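# Swap plates on cycler Q1, close lid, start run

## Task

If a plate from the previous run is still on Q1's block (it may be stuck to it), take it to ND, the nest for finished plates. Then carry plate R46 from nest N1 to Q1's block, oriented so its well A1 sits at the block corner labelled A1. Both plates must lie flat and seated within their locators. Close Q1's lid over R46 by pressing the LID key, then press START. Q1 is free-standing and must finish in its original position and orientation. At the end the run must still be active, and nothing required may be left wrong while it runs (a running cycle with a fault is worse than none). Nothing may count as done if only the robot is holding it in place. Finish with both grippers open and the arms away from everything, though resting against START or Q1's housing is allowed.

## Robot and tools

Robot: two 6-joint arms with parallel grippers, named left_arm (on the +y side) and right_arm. Base positions in the scene frame: left_arm (-0.029, +0.276, +0.414) m, quat_wxyz (+0.967, -0.209, +0.131, +0.064); right_arm (-0.001, -0.321, +0.414) m, quat_wxyz (+0.969, +0.201, +0.143, -0.008). The names do not refer to image sides. The unused arm may be parked out of the way. Arms must not collide or press on each other.

Scene frame: origin on the table top between the arms, +z up, +x forward over the table. Reported gripper poses (end_effector_position in m, end_effector_quat_wxyz) use this frame; the point sits between the finger pads about 1 cm behind the tips. Fingers point along the gripper's +z and close along its y. Printed positions get less accurate at long reach.

Joint order in every row and every per-joint list: waist, shoulder, elbow, wrist pitch, wrist yaw, wrist roll, then the gripper opening. Stated ranges (rad): waist -2.880..2.880, shoulder 0.000..3.142, elbow 0.000..3.019, wrist pitch -1.693..1.571, wrist yaw -1.571..1.571, wrist roll -2.094..2.094; true ends may differ by up to 0.019 rad.

execute_actions(actions): a list of actions; each action is a list of up to 15 rows, each row run for one 1/30 s step, and the last row repeats until 15 steps are filled. A row is one flat list of 14 numbers in [-1, 1] covering both arms: left_arm's 6 joint values and opening, then right_arm's 6 and opening. Joint values are offsets, not poses, always measured from the joint angles at the start of that action (for a call's first action, the last reported angles), not from the previous row. Scale: 1.0 equals 1.264 (waist), 1.32 (shoulder), 1.276 (elbow), 1.83 (wrist pitch), 1.686 (wrist yaw), 2.022 (wrist roll) rad. Opening is absolute: +1 fully open, -1 closed. An action asking a joint more than 0.019 rad outward past its range is rejected for both arms; a malformed action, or a bad first action, rejects the whole call. An empty list just returns state and images. "joint sent to its limit" means a joint was clipped at its end.

move(target, speed, blocking): target is one 14-number row as above, offsets from the Joint positions in the latest result that showed them. Joints travel on synchronized paths, so grippers trace curves; duration is clamped to 0.5..10 s. speed (rad/s, 0.01..2, default 0.5) caps the joint with the longest travel. Moves do not avoid obstacles; faster moves and targets set deeper past contact push harder. Result adds a "move:" line: ending (done, off_target, moving, held, fault), limits=held or limits=none, and each arm's worst joint. blocking=false returns after 0.5 s; until the move is shown ended, further actions and moves are refused, so use wait or stop.

wait(seconds): 0..10, holds the last command and lets a running move continue. stop(): brakes a running move (needs stopping room; fingers keep moving). zoom_image(camera, region): region [x0, y0, x1, y1] in pixels, at most 504x504, from cam_head_left, cam_head_right, cam_left_wrist or cam_right_wrist (each 672x504). read_manual(section): returns URDF licence texts only. finished_scene(scene): ends the current scene irreversibly; the goal must be met and stable.

Result lines: Joint positions / Joint velocities per arm (rad, rad/s, then finger gap in m; 0.094 open). Joint targets shows what joints are being driven to. grip_measured is opening on the command scale (per-gripper offset up to ~1 mm). "joint command not followed" means a clearance check altered targets. FAULT, MOTOR HOT (from 85 °C; at 100 °C the arm drops) and joint torques also appear.

Motion limits: each step the commanded target stays within a lead of the measured angle (0.264 waist, 0.32 shoulder, 0.276 elbow, 0.33 wrist pitch, 0.186 wrist yaw, 0.522 wrist roll rad) and the gripper target is held within 70 mm of its current place, so big changes need several actions, and an unfinished motion must be recommanded. Zero offsets can let an arm sag; restore wanted angles in the first call of a reply. Moves of a few mm may not register.

Gripping: command an opening about 0.03 below grip_measured to hold firmly; pad force ~50-62 N, less on parts under 2 mm thick.

Q1 keys, left to right facing it: CLEAR, STOP, START, LID. LID and START act only when the lid is fully open or shut. A blocked lid stops, lamp turns red; then press CLEAR to free and reopen it. Blue lamp means running. Well A1 is at the labelled short end, at the corner opposite the labelled long side.

Avoid: dropping or knocking anything off the table (ends the scene), shifting or rotating Q1, slams, hard pushes, and leaving the gripper holding anything at the end. Loose items may be nudged by outside disturbances. Camera intrinsics/extrinsics were given per camera and may be slightly off.

Each tool is called as name(argument=value, ...) on one line, values as JSON.

## Session

I'll start by looking at the scene.

execute_actions(actions=[])

Scene clock: 0.00 s.
left_arm: end_effector_position=(+0.5992, +0.4449, +0.3656) grip_measured=+1.000 end_effector_quat_wxyz=(-0.128, +0.670, +0.671, +0.290) | right_arm: end_effector_position=(+0.5939, -0.5869, +0.2500) grip_measured=+1.000 end_effector_quat_wxyz=(+0.344, +0.749, +0.544, +0.156)
Joint names: [waist, shoulder, elbow, wrist pitch, wrist yaw, wrist roll]
Joint positions: left_arm=[-0.134  1.788  1.277 -0.346 -0.985  1.94   0.094] | right_arm=[-0.344  1.799  0.976  0.479  0.261  1.241  0.094]
Joint velocities: left_arm=[ 0.005 -0.005  0.002 -0.007  0.007 -0.007  0.   ] | right_arm=[-0.015 -0.015  0.017 -0.012  0.037 -0.022  0.   ]
Joint torques (N m, as the arm reports them, + toward a larger angle): no reading
Joint targets: left_arm=[-0.137 1.782 1.298 -0.342 -0.986 1.940] | right_arm=[-0.342 1.789 0.989 0.485 0.261 1.241]

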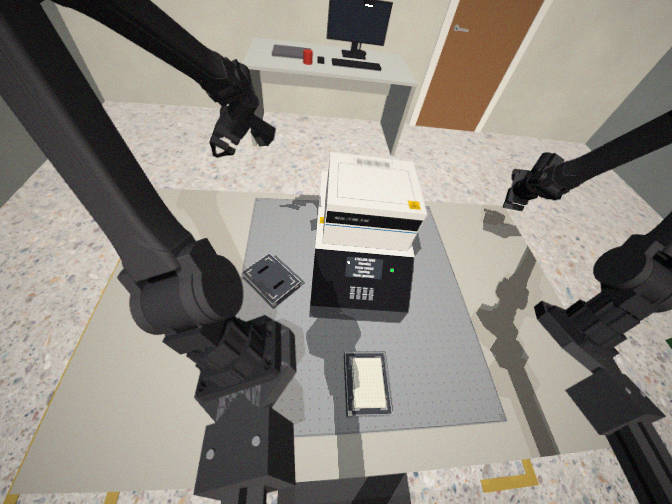

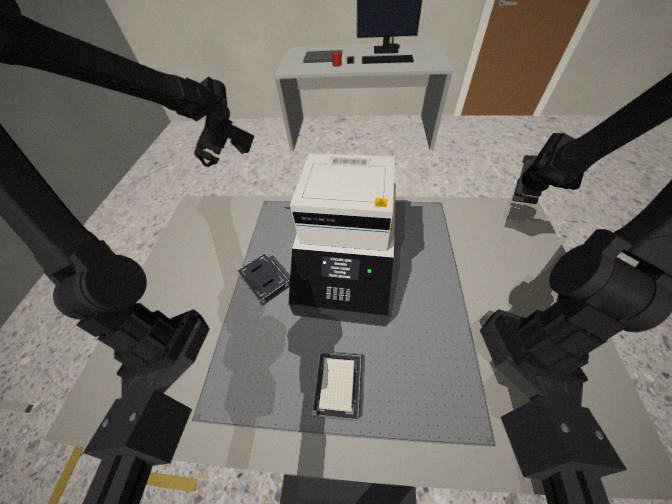

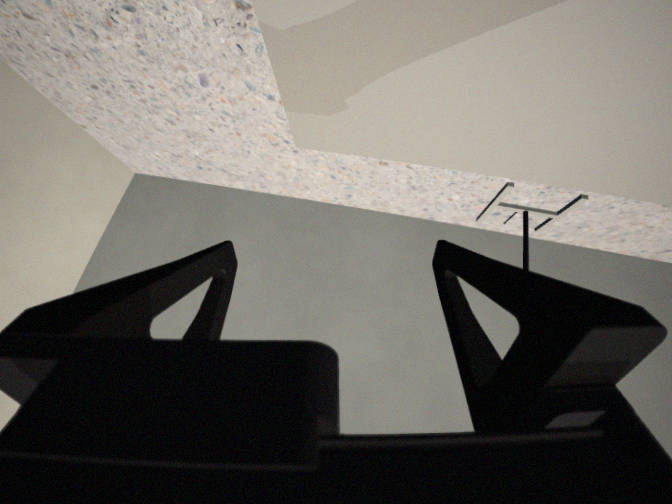

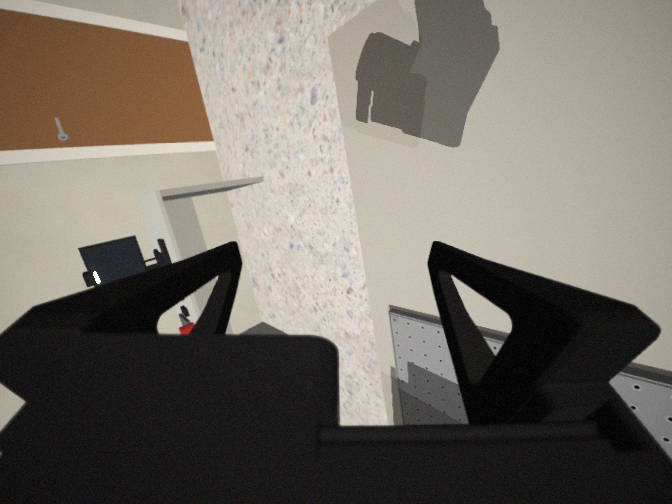

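zoom_image(camera="cam_head_left", region=[290, 140, 450, 330])

zoom_image(camera="cam_head_right", region=[270, 140, 430, 330])

zoom_image(camera="cam_head_left", region=[320, 340, 420, 425])

zoom_image(camera="cam_head_right", region=[290, 340, 390, 425])

zoom_image(camera="cam_head_left", region=[230, 240, 320, 315])

zoom_image(camera="cam_head_right", region=[220, 240, 310, 315])

Region (290, 140, 450, 330) of cam_head_left's 672x504 image, scaled by 2.653, with more detail than that image has; it fills the left 424 columns of this view, and the rest is white.

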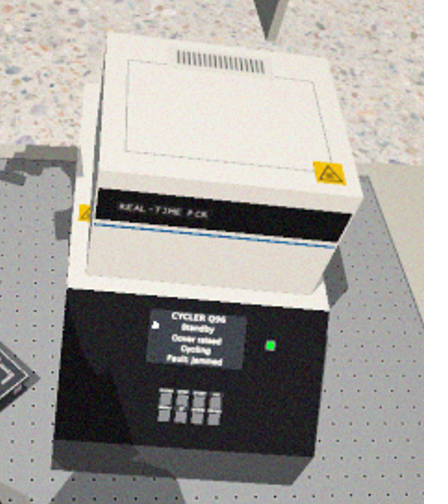

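Region (270, 140, 430, 330) of cam_head_right's 672x504 image, scaled by 2.653, with more detail than that image has; it fills the left 424 columns of this view, and the rest is white.

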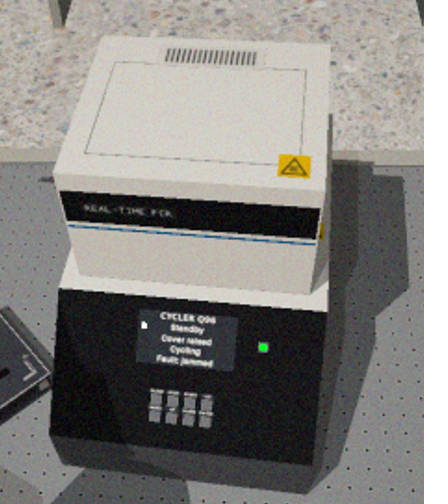

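Region (320, 340, 420, 425) of cam_head_left's 672x504 image, scaled by 5.040, with more detail than that image has; it fills the top 428 rows of this view, and the rest is white.

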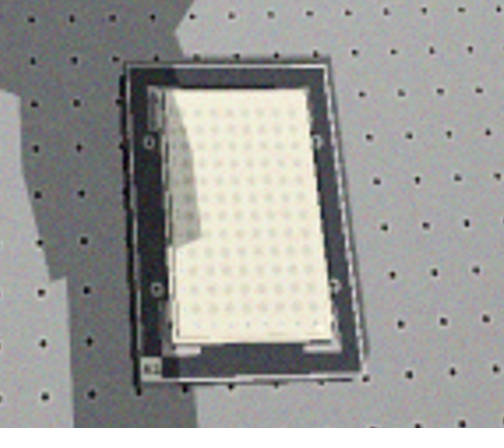

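Region (290, 340, 390, 425) of cam_head_right's 672x504 image, scaled by 5.040, with more detail than that image has; it fills the top 428 rows of this view, and the rest is white.

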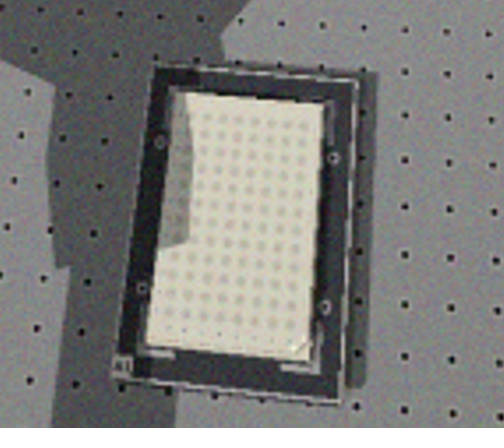

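Region (230, 240, 320, 315) of cam_head_left's 672x504 image, scaled by 5.600, with more detail than that image has.

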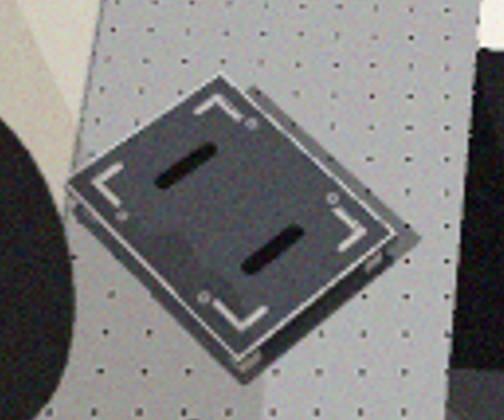

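Region (220, 240, 310, 315) of cam_head_right's 672x504 image, scaled by 5.600, with more detail than that image has.

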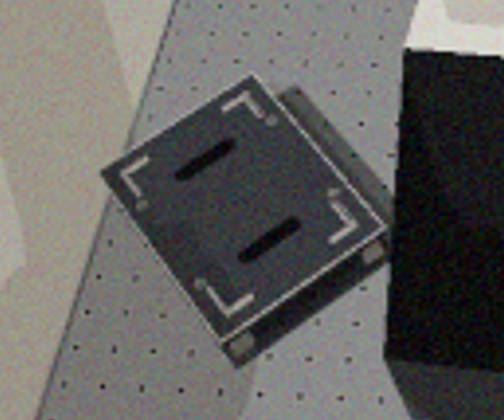

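zoom_image(camera="cam_head_left", region=[335, 250, 405, 310])

zoom_image(camera="cam_head_right", region=[310, 250, 380, 310])

Region (335, 250, 405, 310) of cam_head_left's 672x504 image, scaled by 7.200, with more detail than that image has; it fills the top 432 rows of this view, and the rest is white.

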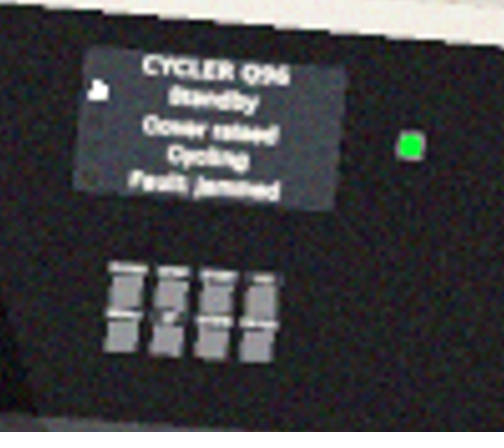

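Region (310, 250, 380, 310) of cam_head_right's 672x504 image, scaled by 7.200, with more detail than that image has; it fills the top 432 rows of this view, and the rest is white.

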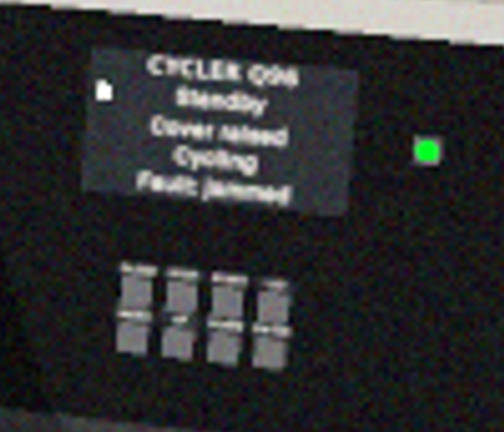

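move(target=[-0.0285,-0.047,-0.44,0.0186,0.321,-0.663,1, 0.6677,0.1523,-0.4122,-0.2344,0.379,-0.1241,-1], speed=1.0)

Scene clock: 14.03 s.
left_arm: end_effector_position=(+0.3413, +0.2863, +0.2419) grip_measured=+1.000 end_effector_quat_wxyz=(-0.017, +0.295, +0.955, -0.002) | right_arm: end_effector_position=(+0.2526, -0.2578, +0.2322) grip_measured=-0.979 end_effector_quat_wxyz=(+0.137, +0.268, +0.942, -0.146)
Joint names: [waist, shoulder, elbow, wrist pitch, wrist yaw, wrist roll]
Joint positions: left_arm=[-0.159  1.753  0.714 -0.328 -0.447  0.612  0.094] | right_arm=[0.491 1.997 0.448 0.065 0.897 1.    0.001]
Joint velocities: left_arm=[-0.015 -0.015 -0.012 -0.017  0.037 -0.037  0.   ] | right_arm=[ 0.005 -0.005 -0.007  0.007  0.022 -0.007  0.001]
Joint torques (N m, as the arm reports them, + toward a larger angle): left_arm=[ -5.69 -13.98   2.58   0.94   0.13  -0.23] | right_arm=[ 6.79 -7.81  0.52 -0.44  0.58 -0.13]
Joint targets: left_arm=[-0.170 1.726 0.715 -0.312 -0.444 0.600] | right_arm=[0.500 2.000 0.450 0.050 0.900 0.990]
move: off_target (left_arm); limits=none; left_arm: farthest joint: the shoulder, 0.027 radians from its target (0.062 radians at the start); right_arm: farthest joint: the wrist pitch, 0.015 radians from its target (0.429 radians at the start)
camera_calibration (this result's frames):
cam_left_wrist: T_world_to_cam=[[-0.556954, -0.830434, 0.0134657, 0.427776], [-0.65387, 0.448418, 0.609406, -0.047019], [-0.51211, 0.330606, -0.792744, 0.394949], [0, 0, 0, 1]] pos_world=[0.409764, 0.245751, 0.335987]
cam_right_wrist: T_world_to_cam=[[-0.553426, -0.805637, 0.211351, -0.119751], [-0.767834, 0.591816, 0.245327, 0.296321], [-0.322725, -0.0265117, -0.946121, 0.417088], [0, 0, 0, 1]] pos_world=[0.295857, -0.260785, 0.34723]

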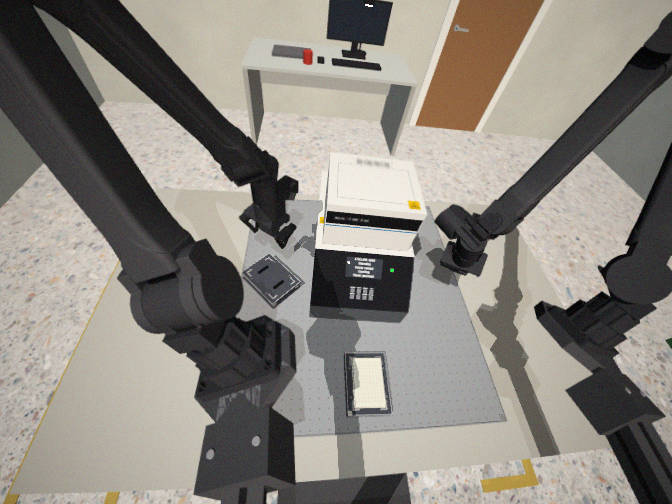

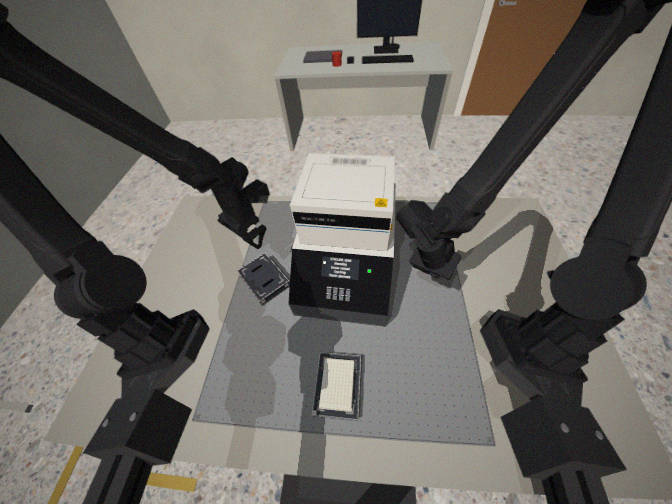

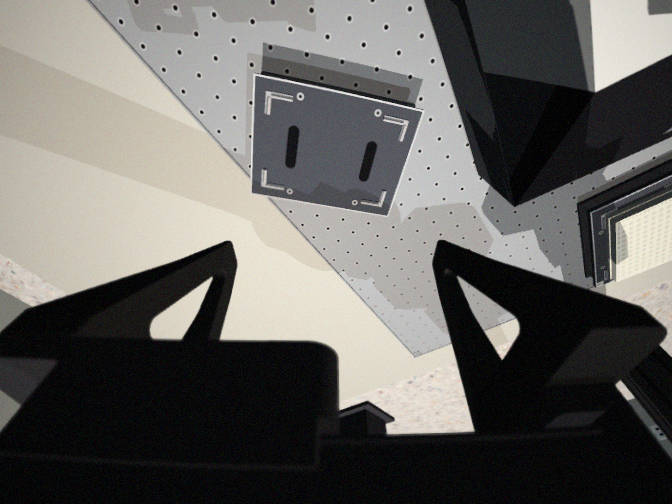

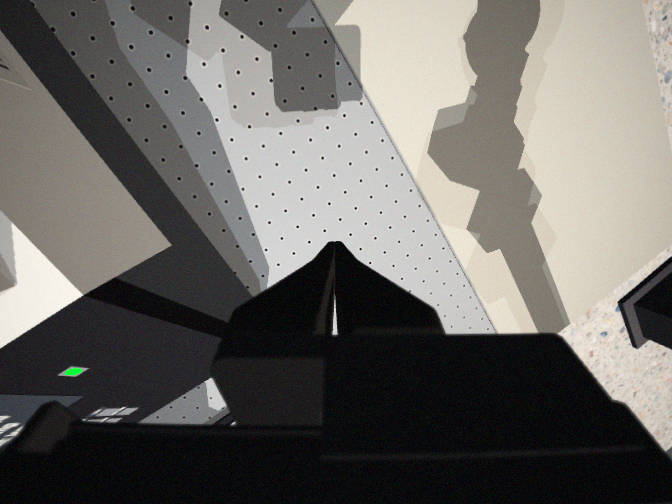

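zoom_image(camera="cam_left_wrist", region=[560, 150, 672, 300])

zoom_image(camera="cam_left_wrist", region=[235, 40, 435, 230])

Region (560, 150, 672, 300) of cam_left_wrist's 672x504 image, scaled by 3.360, with more detail than that image has; it fills the left 376 columns of this view, and the rest is white.

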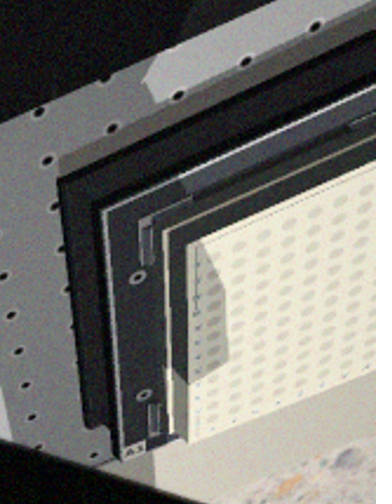

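Region (235, 40, 435, 230) of cam_left_wrist's 672x504 image, scaled by 2.520, with more detail than that image has; it fills the top 479 rows of this view, and the rest is white.

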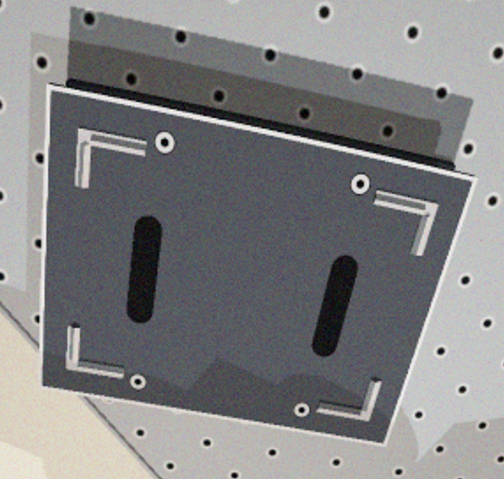

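zoom_image(camera="cam_head_left", region=[230, 190, 310, 260])

zoom_image(camera="cam_head_right", region=[205, 190, 285, 260])

Region (230, 190, 310, 260) of cam_head_left's 672x504 image, scaled by 6.300, with more detail than that image has; it fills the top 441 rows of this view, and the rest is white.

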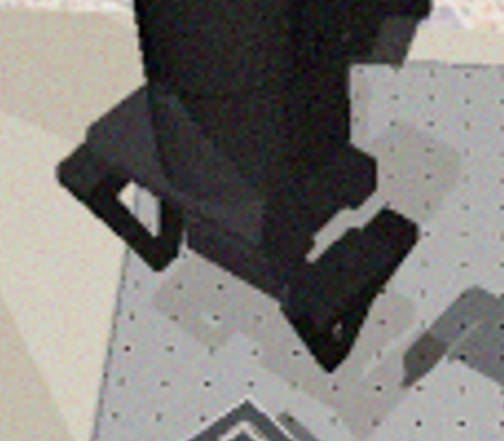

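Region (205, 190, 285, 260) of cam_head_right's 672x504 image, scaled by 6.300, with more detail than that image has; it fills the top 441 rows of this view, and the rest is white.

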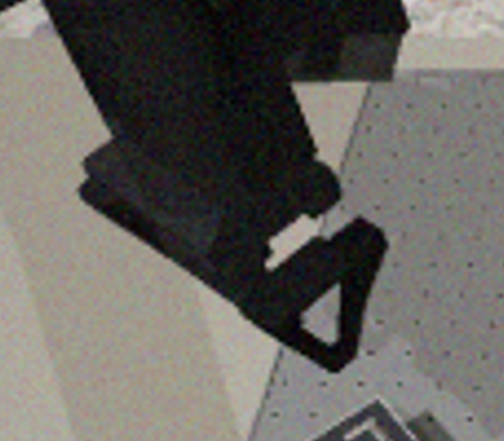

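move(target=[-0.0087,-0.0205,0.001,0.0087,0.002,-0.006,1, 0.46,0.3974,0.2455,0.1307,0.013,-0.012,-1], speed=0.6)

Scene clock: 17.53 s.
left_arm: end_effector_position=(+0.3413, +0.2862, +0.2419) grip_measured=+1.000 end_effector_quat_wxyz=(-0.017, +0.295, +0.955, -0.003) | right_arm: end_effector_position=(+0.2008, -0.0185, +0.1919) grip_measured=-0.979 end_effector_quat_wxyz=(+0.260, +0.040, +0.965, -0.010)
Joint names: [waist, shoulder, elbow, wrist pitch, wrist yaw, wrist roll]
Joint positions: left_arm=[-0.159  1.753  0.714 -0.328 -0.446  0.611  0.094] | right_arm=[1.071 2.525 0.756 0.282 0.916 0.985 0.001]
Joint velocities: left_arm=[ 0.005 -0.005  0.007 -0.007 -0.11   0.037  0.   ] | right_arm=[-0.005  0.005  0.002 -0.002 -0.051 -0.051  0.   ]
Joint torques (N m, as the arm reports them, + toward a larger angle): left_arm=[ -5.71 -13.9    2.59   0.92   0.13  -0.26] | right_arm=[  7.66 -11.12   1.97   1.19   0.58  -0.14]
Joint targets: left_arm=[-0.170 1.726 0.715 -0.312 -0.444 0.600] | right_arm=[1.072 2.521 0.762 0.305 0.919 0.976]
move: off_target (left_arm, right_arm); limits=none; left_arm: farthest joint: the shoulder, 0.027 radians from its target (0.027 radians at the start); right_arm: farthest joint: the wrist pitch, 0.023 radians from its target (0.239 radians at the start)
camera_calibration (this result's frames):
cam_left_wrist: T_world_to_cam=[[-0.556616, -0.83065, 0.014082, 0.427465], [-0.654059, 0.448609, 0.609062, -0.0468654], [-0.512235, 0.329804, -0.792997, 0.395326], [0, 0, 0, 1]] pos_world=[0.409781, 0.245719, 0.336017]
cam_right_wrist: T_world_to_cam=[[-0.0951733, -0.995438, 0.00676161, -0.00341955], [-0.992085, 0.0954072, 0.0816415, 0.192094], [-0.0819141, 0.00106199, -0.996639, 0.330434], [0, 0, 0, 1]] pos_world=[0.217316, -0.022082, 0.313664]

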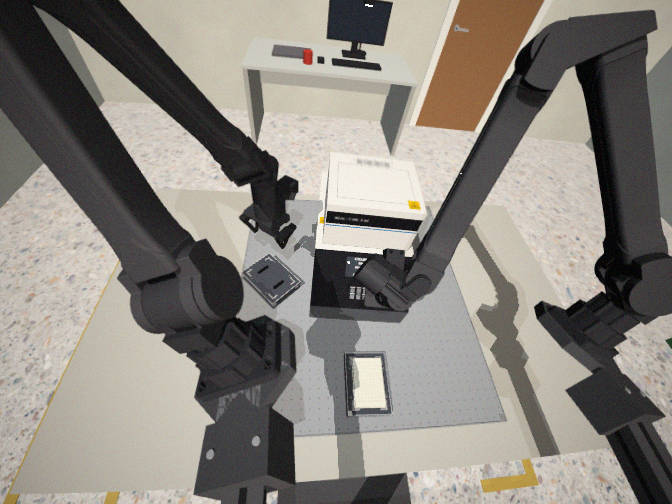

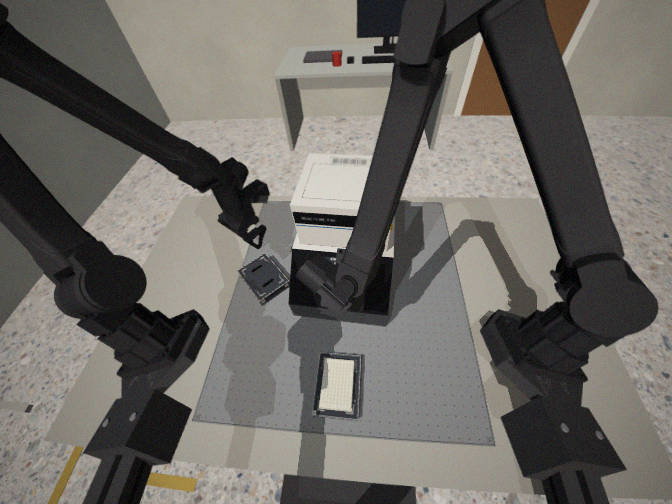

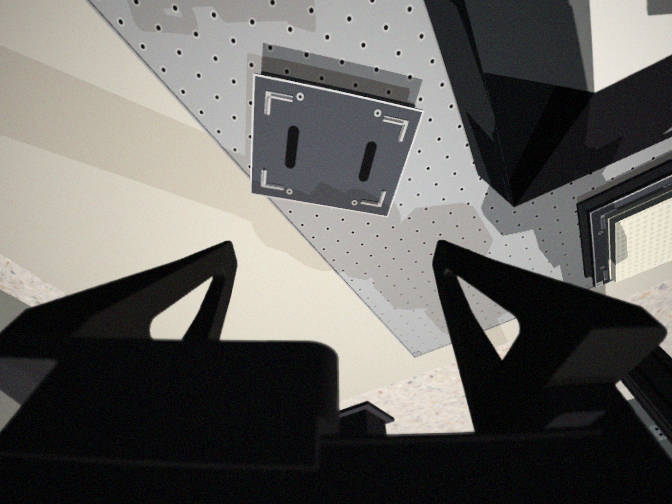

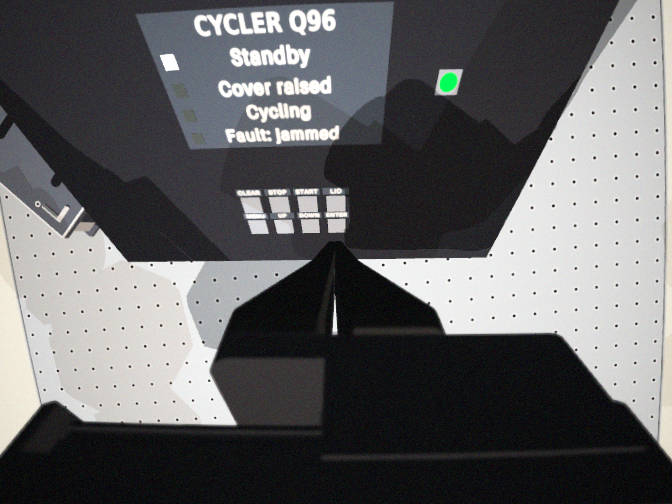

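zoom_image(camera="cam_right_wrist", region=[225, 170, 375, 270])

Region (225, 170, 375, 270) of cam_right_wrist's 672x504 image, scaled by 3.360, with more detail than that image has.

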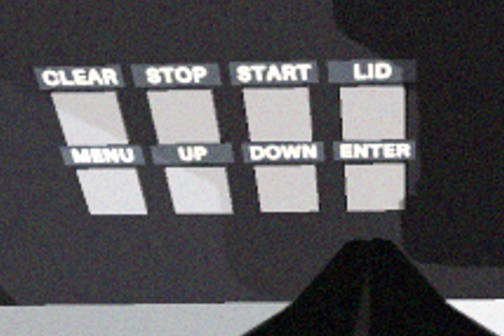

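move(target=[-0.0087,-0.0205,0.001,0.0087,0.001,-0.005,1, -0.1052,0.0614,0.0368,0.1131,-0.0119,-0.0925,-1], speed=0.3)

Scene clock: 20.27 s.
left_arm: end_effector_position=(+0.3413, +0.2862, +0.2419) grip_measured=+1.000 end_effector_quat_wxyz=(-0.017, +0.295, +0.955, -0.003) | right_arm: end_effector_position=(+0.2298, -0.0201, +0.1580) grip_measured=-0.979 end_effector_quat_wxyz=(+0.259, +0.048, +0.965, -0.010)
Joint names: [waist, shoulder, elbow, wrist pitch, wrist yaw, wrist roll]
Joint positions: left_arm=[-0.159  1.753  0.714 -0.328 -0.446  0.611  0.094] | right_arm=[0.947 2.597 0.797 0.464 0.898 0.808 0.001]
Joint velocities: left_arm=[ 0.005 -0.005  0.002  0.022  0.007 -0.022  0.   ] | right_arm=[ 0.005  0.015 -0.017 -0.002  0.022  0.051 -0.002]
Joint torques (N m, as the arm reports them, + toward a larger angle): left_arm=[ -5.69 -13.92   2.59   0.92   0.1   -0.25] | right_arm=[  6.87 -10.98   1.28   1.38   0.28  -0.13]
Joint targets: left_arm=[-0.170 1.726 0.715 -0.312 -0.444 0.601] | right_arm=[0.938 2.605 0.803 0.489 0.896 0.798]
move: off_target (left_arm, right_arm); limits=none; left_arm: farthest joint: the shoulder, 0.027 radians from its target (0.027 radians at the start); right_arm: farthest joint: the wrist pitch, 0.025 radians from its target (0.207 radians at the start)
camera_calibration (this result's frames):
cam_left_wrist: T_world_to_cam=[[-0.556616, -0.83065, 0.014082, 0.427465], [-0.654059, 0.448609, 0.609062, -0.0468654], [-0.512235, 0.329804, -0.792997, 0.395326], [0, 0, 0, 1]] pos_world=[0.409781, 0.245719, 0.336017]
cam_right_wrist: T_world_to_cam=[[-0.111673, -0.993743, 0.00206571, 0.00258109], [-0.990305, 0.111459, 0.0829032, 0.223448], [-0.0826147, 0.00721239, -0.996555, 0.299311], [0, 0, 0, 1]] pos_world=[0.246298, -0.0244992, 0.27975]

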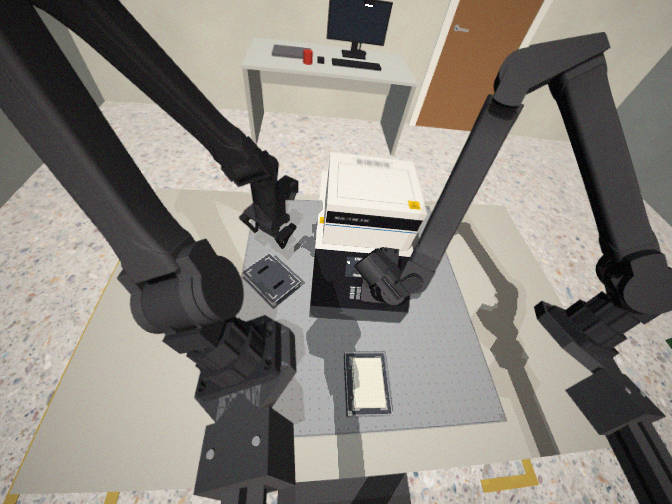

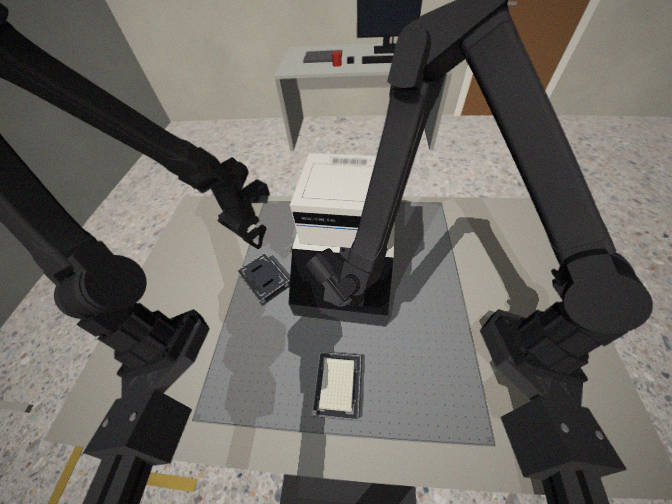

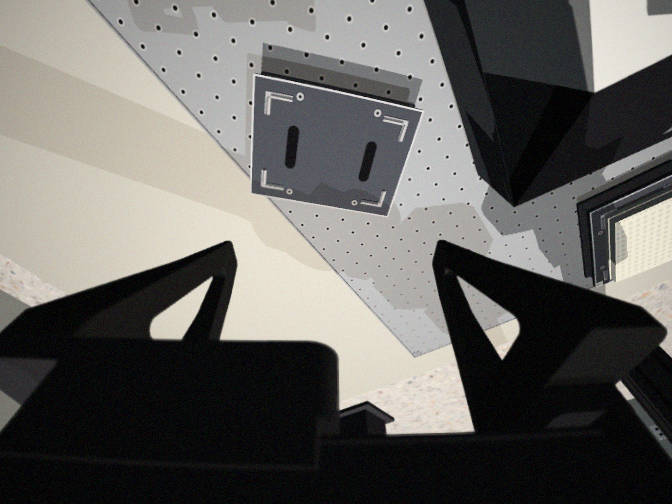

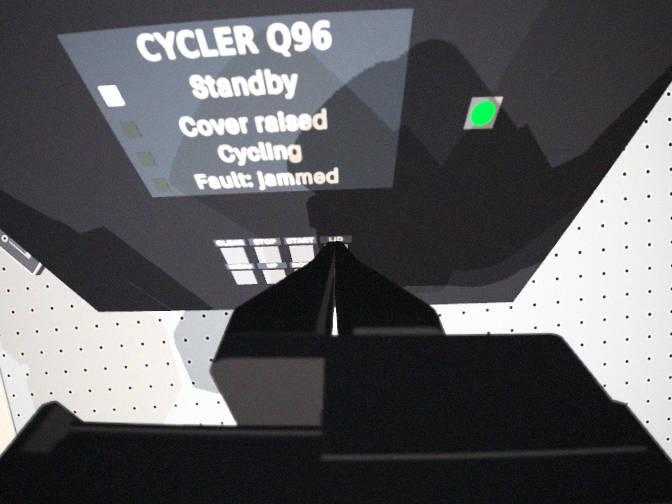

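zoom_image(camera="cam_right_wrist", region=[205, 215, 375, 300])

Region (205, 215, 375, 300) of cam_right_wrist's 672x504 image, scaled by 2.965, with more detail than that image has.

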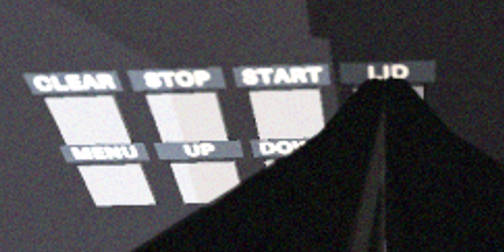

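move(target=[-0.0087,-0.0205,0.001,0.0087,0.001,-0.005,1, -0.0115,0.0553,0.0313,0.0055,0,0,-1], speed=0.15)

zoom_image(camera="cam_right_wrist", region=[195, 195, 375, 295])

Scene clock: 22.50 s.
left_arm: end_effector_position=(+0.3413, +0.2862, +0.2419) grip_measured=+1.000 end_effector_quat_wxyz=(-0.017, +0.295, +0.955, -0.003) | right_arm: end_effector_position=(+0.2168, -0.0194, +0.1362) grip_measured=-0.979 end_effector_quat_wxyz=(+0.251, +0.037, +0.967, -0.021)
Joint names: [waist, shoulder, elbow, wrist pitch, wrist yaw, wrist roll]
Joint positions: left_arm=[-0.159  1.753  0.714 -0.328 -0.446  0.611  0.094] | right_arm=[0.947 2.666 0.83  0.464 0.898 0.808 0.001]
Joint velocities: left_arm=[-0.005 -0.015 -0.032 -0.017 -0.051  0.007  0.   ] | right_arm=[-0.005 -0.005 -0.002  0.002 -0.095  0.022 -0.002]
Joint torques (N m, as the arm reports them, + toward a larger angle): left_arm=[ -5.7  -13.99   2.57   0.91   0.1   -0.26] | right_arm=[  6.13 -11.34   0.9    0.84   0.4   -0.03]
Joint targets: left_arm=[-0.170 1.726 0.715 -0.312 -0.444 0.601] | right_arm=[0.933 2.670 0.836 0.474 0.898 0.808]
move: off_target (left_arm); limits=none; left_arm: farthest joint: the shoulder, 0.027 radians from its target (0.027 radians at the start); right_arm: farthest joint: the waist, 0.015 radians from its target (0.015 radians at the start)
camera_calibration (this result's frames):
cam_left_wrist: T_world_to_cam=[[-0.556616, -0.83065, 0.014082, 0.427465], [-0.654059, 0.448609, 0.609062, -0.0468654], [-0.512235, 0.329804, -0.792997, 0.395326], [0, 0, 0, 1]] pos_world=[0.409781, 0.245719, 0.336017]
cam_right_wrist: T_world_to_cam=[[-0.0947248, -0.995044, 0.0302438, -0.00566719], [-0.990437, 0.0972605, 0.097854, 0.210037], [-0.100311, -0.0206854, -0.994741, 0.27951], [0, 0, 0, 1]] pos_world=[0.23553, -0.0202857, 0.257659]

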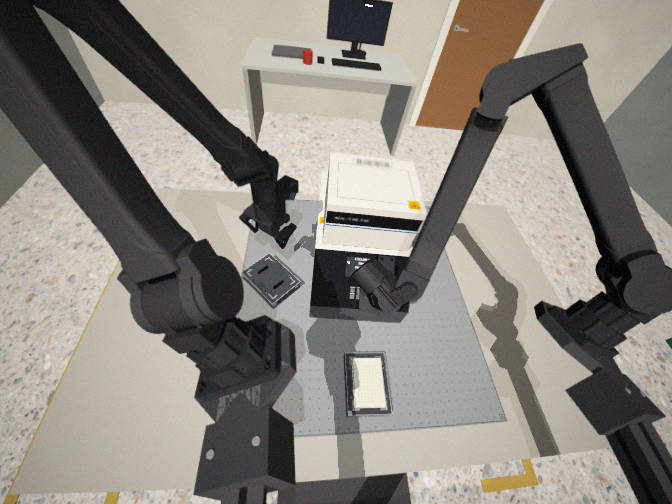

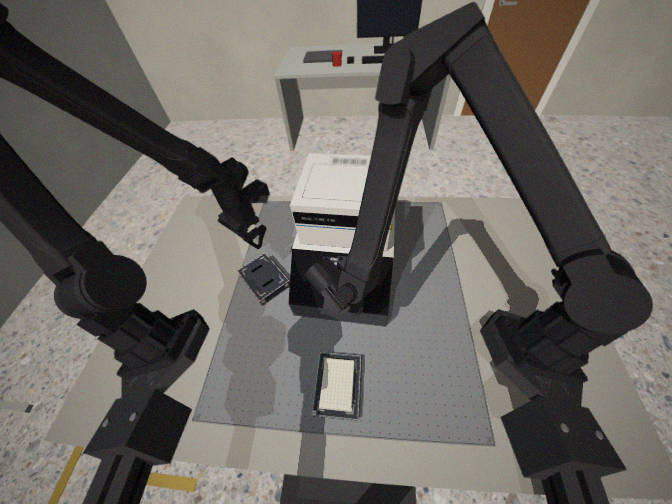

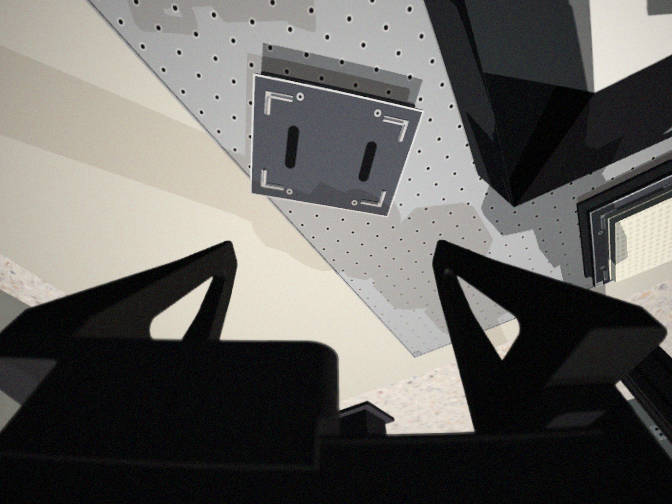

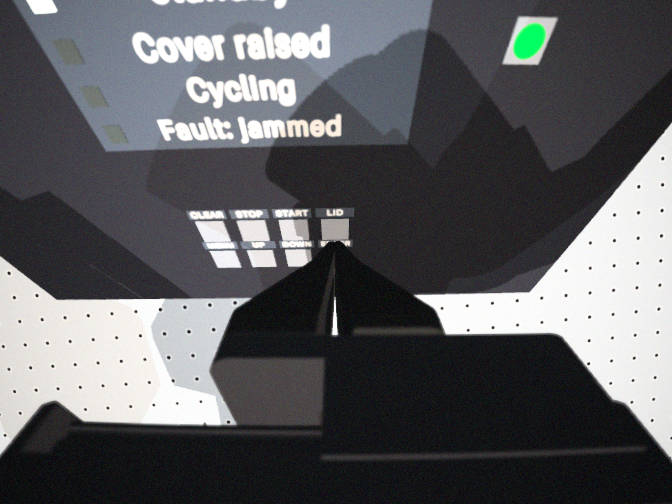

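Region (195, 195, 375, 295) of cam_right_wrist's 672x504 image, scaled by 2.800, with more detail than that image has.

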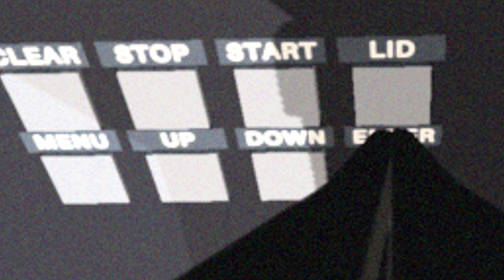

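execute_actions(actions=[[[-0.0087,-0.0205,0.001,0.0087,0.001,-0.005,1, -0.0133,0.003,0.0056,0.0055,0,0,-1],[-0.0087,-0.0205,0.001,0.0087,0.001,-0.005,1, -0.0148,0.003,0.0066,0.0055,0,0,-1],[-0.0087,-0.0205,0.001,0.0087,0.001,-0.005,1, -0.0163,0.003,0.0075,0.0055,0,0,-1],[-0.0087,-0.0205,0.001,0.0087,0.001,-0.005,1, -0.0178,0.003,0.0085,0.0055,0,0,-1],[-0.0087,-0.0205,0.001,0.0087,0.001,-0.005,1, -0.0193,0.003,0.0094,0.0055,0,0,-1],[-0.0087,-0.0205,0.001,0.0087,0.001,-0.005,1, -0.0207,0.003,0.0103,0.0055,0,0,-1],[-0.0087,-0.0205,0.001,0.0087,0.001,-0.005,1, -0.0222,0.003,0.0113,0.0055,0,0,-1],[-0.0087,-0.0205,0.001,0.0087,0.001,-0.005,1, -0.0237,0.003,0.0122,0.0055,0,0,-1],[-0.0087,-0.0205,0.001,0.0087,0.001,-0.005,1, -0.0252,0.003,0.0132,0.0055,0,0,-1],[-0.0087,-0.0205,0.001,0.0087,0.001,-0.005,1, -0.0266,0.003,0.0141,0.0055,0,0,-1],[-0.0087,-0.0205,0.001,0.0087,0.001,-0.005,1, -0.0281,0.003,0.015,0.0055,0,0,-1],[-0.0087,-0.0205,0.001,0.0087,0.001,-0.005,1, -0.0296,0.003,0.016,0.0055,0,0,-1],[-0.0087,-0.0205,0.001,0.0087,0.001,-0.005,1, -0.0311,0.003,0.0169,0.0055,0,0,-1],[-0.0087,-0.0205,0.001,0.0087,0.001,-0.005,1, -0.0325,0.003,0.0179,0.0055,0,0,-1],[-0.0087,-0.0205,0.001,0.0087,0.001,-0.005,1, -0.034,0.003,0.0188,0.0055,0,0,-1]]])

wait(seconds=0.3)

Scene clock: 24.10 s.
left_arm: end_effector_position=(+0.3413, +0.2862, +0.2419) grip_measured=+1.000 end_effector_quat_wxyz=(-0.017, +0.295, +0.955, -0.003) | right_arm: end_effector_position=(+0.2185, -0.0201, +0.1349) grip_measured=-0.979 end_effector_quat_wxyz=(+0.250, +0.040, +0.967, -0.022)
Joint names: [waist, shoulder, elbow, wrist pitch, wrist yaw, wrist roll]
Joint positions: left_arm=[-0.159  1.753  0.714 -0.328 -0.446  0.611  0.094] | right_arm=[0.94  2.666 0.832 0.464 0.896 0.808 0.001]
Joint velocities: left_arm=[ 0.005 -0.005 -0.017 -0.012  0.066 -0.037  0.   ] | right_arm=[-0.005 -0.005 -0.012 -0.002  0.022  0.007  0.   ]
Joint torques (N m, as the arm reports them, + toward a larger angle): left_arm=[ -5.61 -13.96   2.6    0.9    0.1   -0.25] | right_arm=[  4.02 -11.38   2.36   0.89   0.5   -0.04]
Joint targets: left_arm=[-0.170 1.726 0.715 -0.312 -0.444 0.601] | right_arm=[0.904 2.670 0.854 0.474 0.898 0.808]
camera_calibration (this result's frames):
cam_left_wrist: T_world_to_cam=[[-0.556616, -0.83065, 0.014082, 0.427465], [-0.654059, 0.448609, 0.609062, -0.0468654], [-0.512235, 0.329804, -0.792997, 0.395326], [0, 0, 0, 1]] pos_world=[0.409781, 0.245719, 0.336017]
cam_right_wrist: T_world_to_cam=[[-0.101396, -0.994406, 0.0295789, -0.00459202], [-0.989458, 0.103893, 0.10089, 0.211398], [-0.103399, -0.0190372, -0.994458, 0.27906], [0, 0, 0, 1]] pos_world=[0.237559, -0.0212165, 0.256322]

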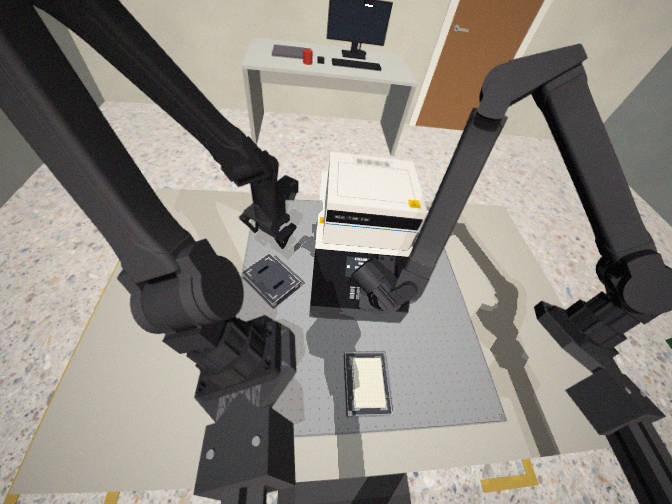

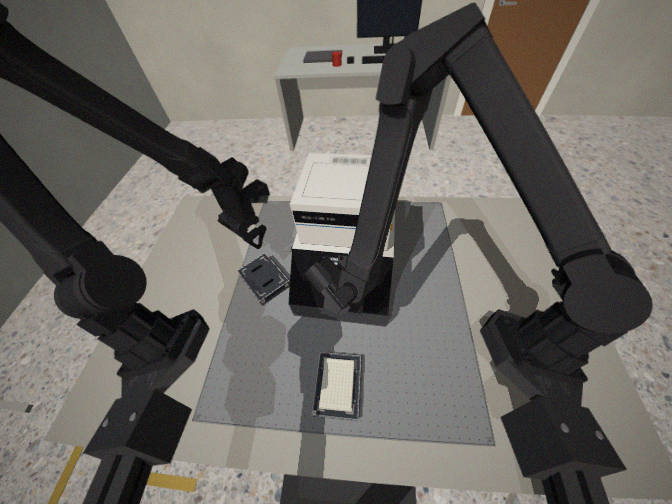

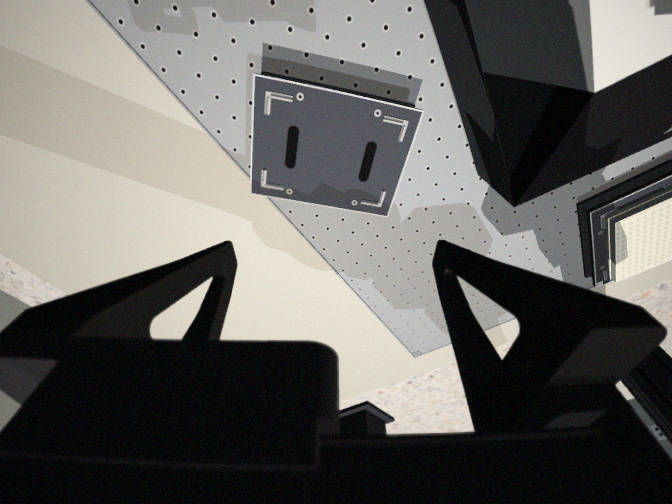

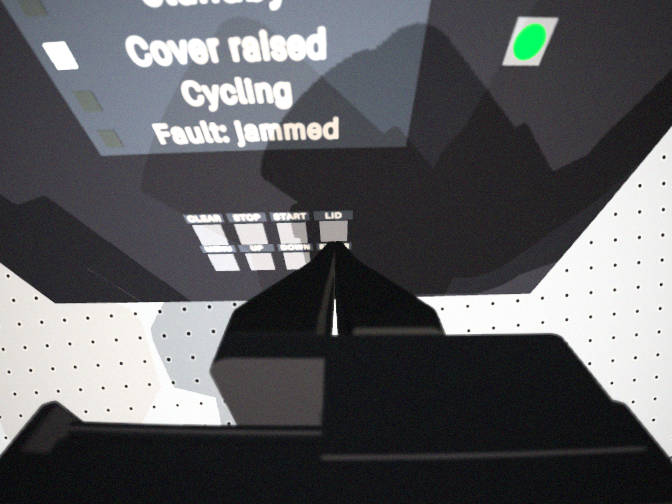

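Scene clock: 24.40 s.
left_arm: end_effector_position=(+0.3413, +0.2862, +0.2419) grip_measured=+1.000 end_effector_quat_wxyz=(-0.017, +0.295, +0.955, -0.003) | right_arm: end_effector_position=(+0.2185, -0.0200, +0.1349) grip_measured=-0.979 end_effector_quat_wxyz=(+0.250, +0.040, +0.967, -0.022)
Joint names: [waist, shoulder, elbow, wrist pitch, wrist yaw, wrist roll]
Joint positions: left_arm=[-0.159  1.753  0.714 -0.328 -0.446  0.611  0.094] | right_arm=[0.94  2.666 0.832 0.464 0.896 0.808 0.001]
Joint velocities: left_arm=[-0.005  0.005 -0.002  0.002 -0.007 -0.037  0.   ] | right_arm=[-0.005 -0.015 -0.012  0.002 -0.007 -0.022 -0.001]
Joint torques (N m, as the arm reports them, + toward a larger angle): left_arm=[ -5.7  -13.9    2.58   0.91   0.1   -0.25] | right_arm=[  4.35 -11.43   2.39   0.84   0.5   -0.04]
Joint targets: left_arm=[-0.170 1.726 0.715 -0.312 -0.444 0.601] | right_arm=[0.905 2.670 0.854 0.474 0.898 0.808]
wait: 0.30 s; at rest by 0.17 s
camera_calibration (this result's frames):
cam_left_wrist: T_world_to_cam=[[-0.556616, -0.83065, 0.014082, 0.427465], [-0.654059, 0.448609, 0.609062, -0.0468654], [-0.512235, 0.329804, -0.792997, 0.395326], [0, 0, 0, 1]] pos_world=[0.409781, 0.245719, 0.336017]
cam_right_wrist: T_world_to_cam=[[-0.101268, -0.994426, 0.029352, -0.00454497], [-0.989445, 0.103747, 0.101171, 0.211315], [-0.103652, -0.0187968, -0.994436, 0.279091], [0, 0, 0, 1]] pos_world=[0.237553, -0.0211968, 0.256292]

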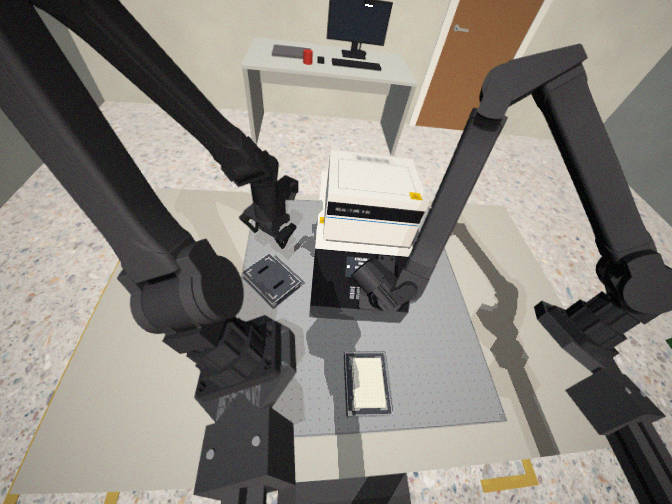

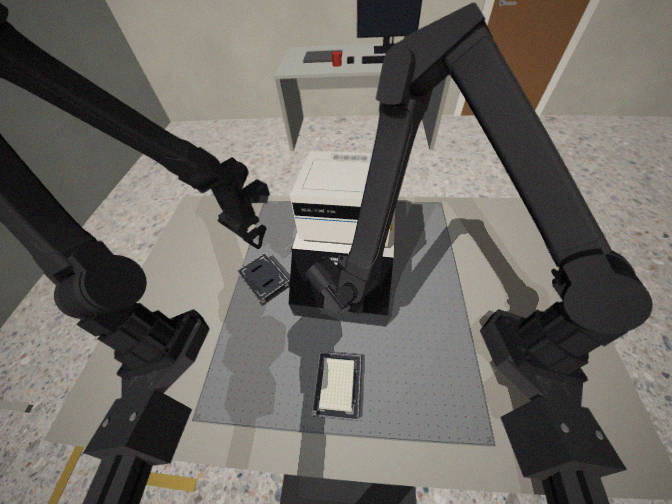

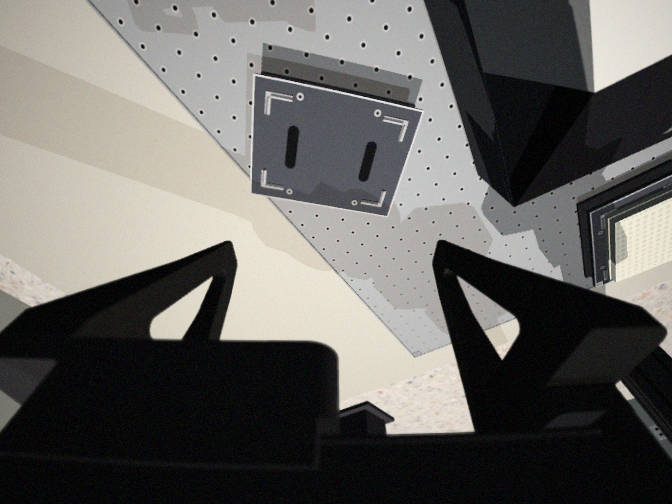

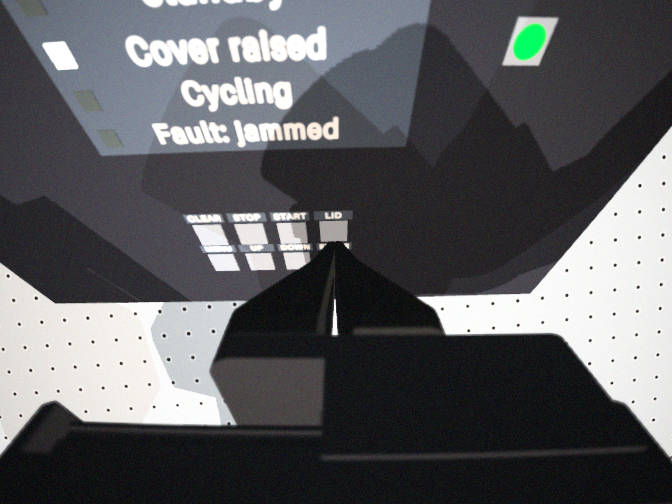

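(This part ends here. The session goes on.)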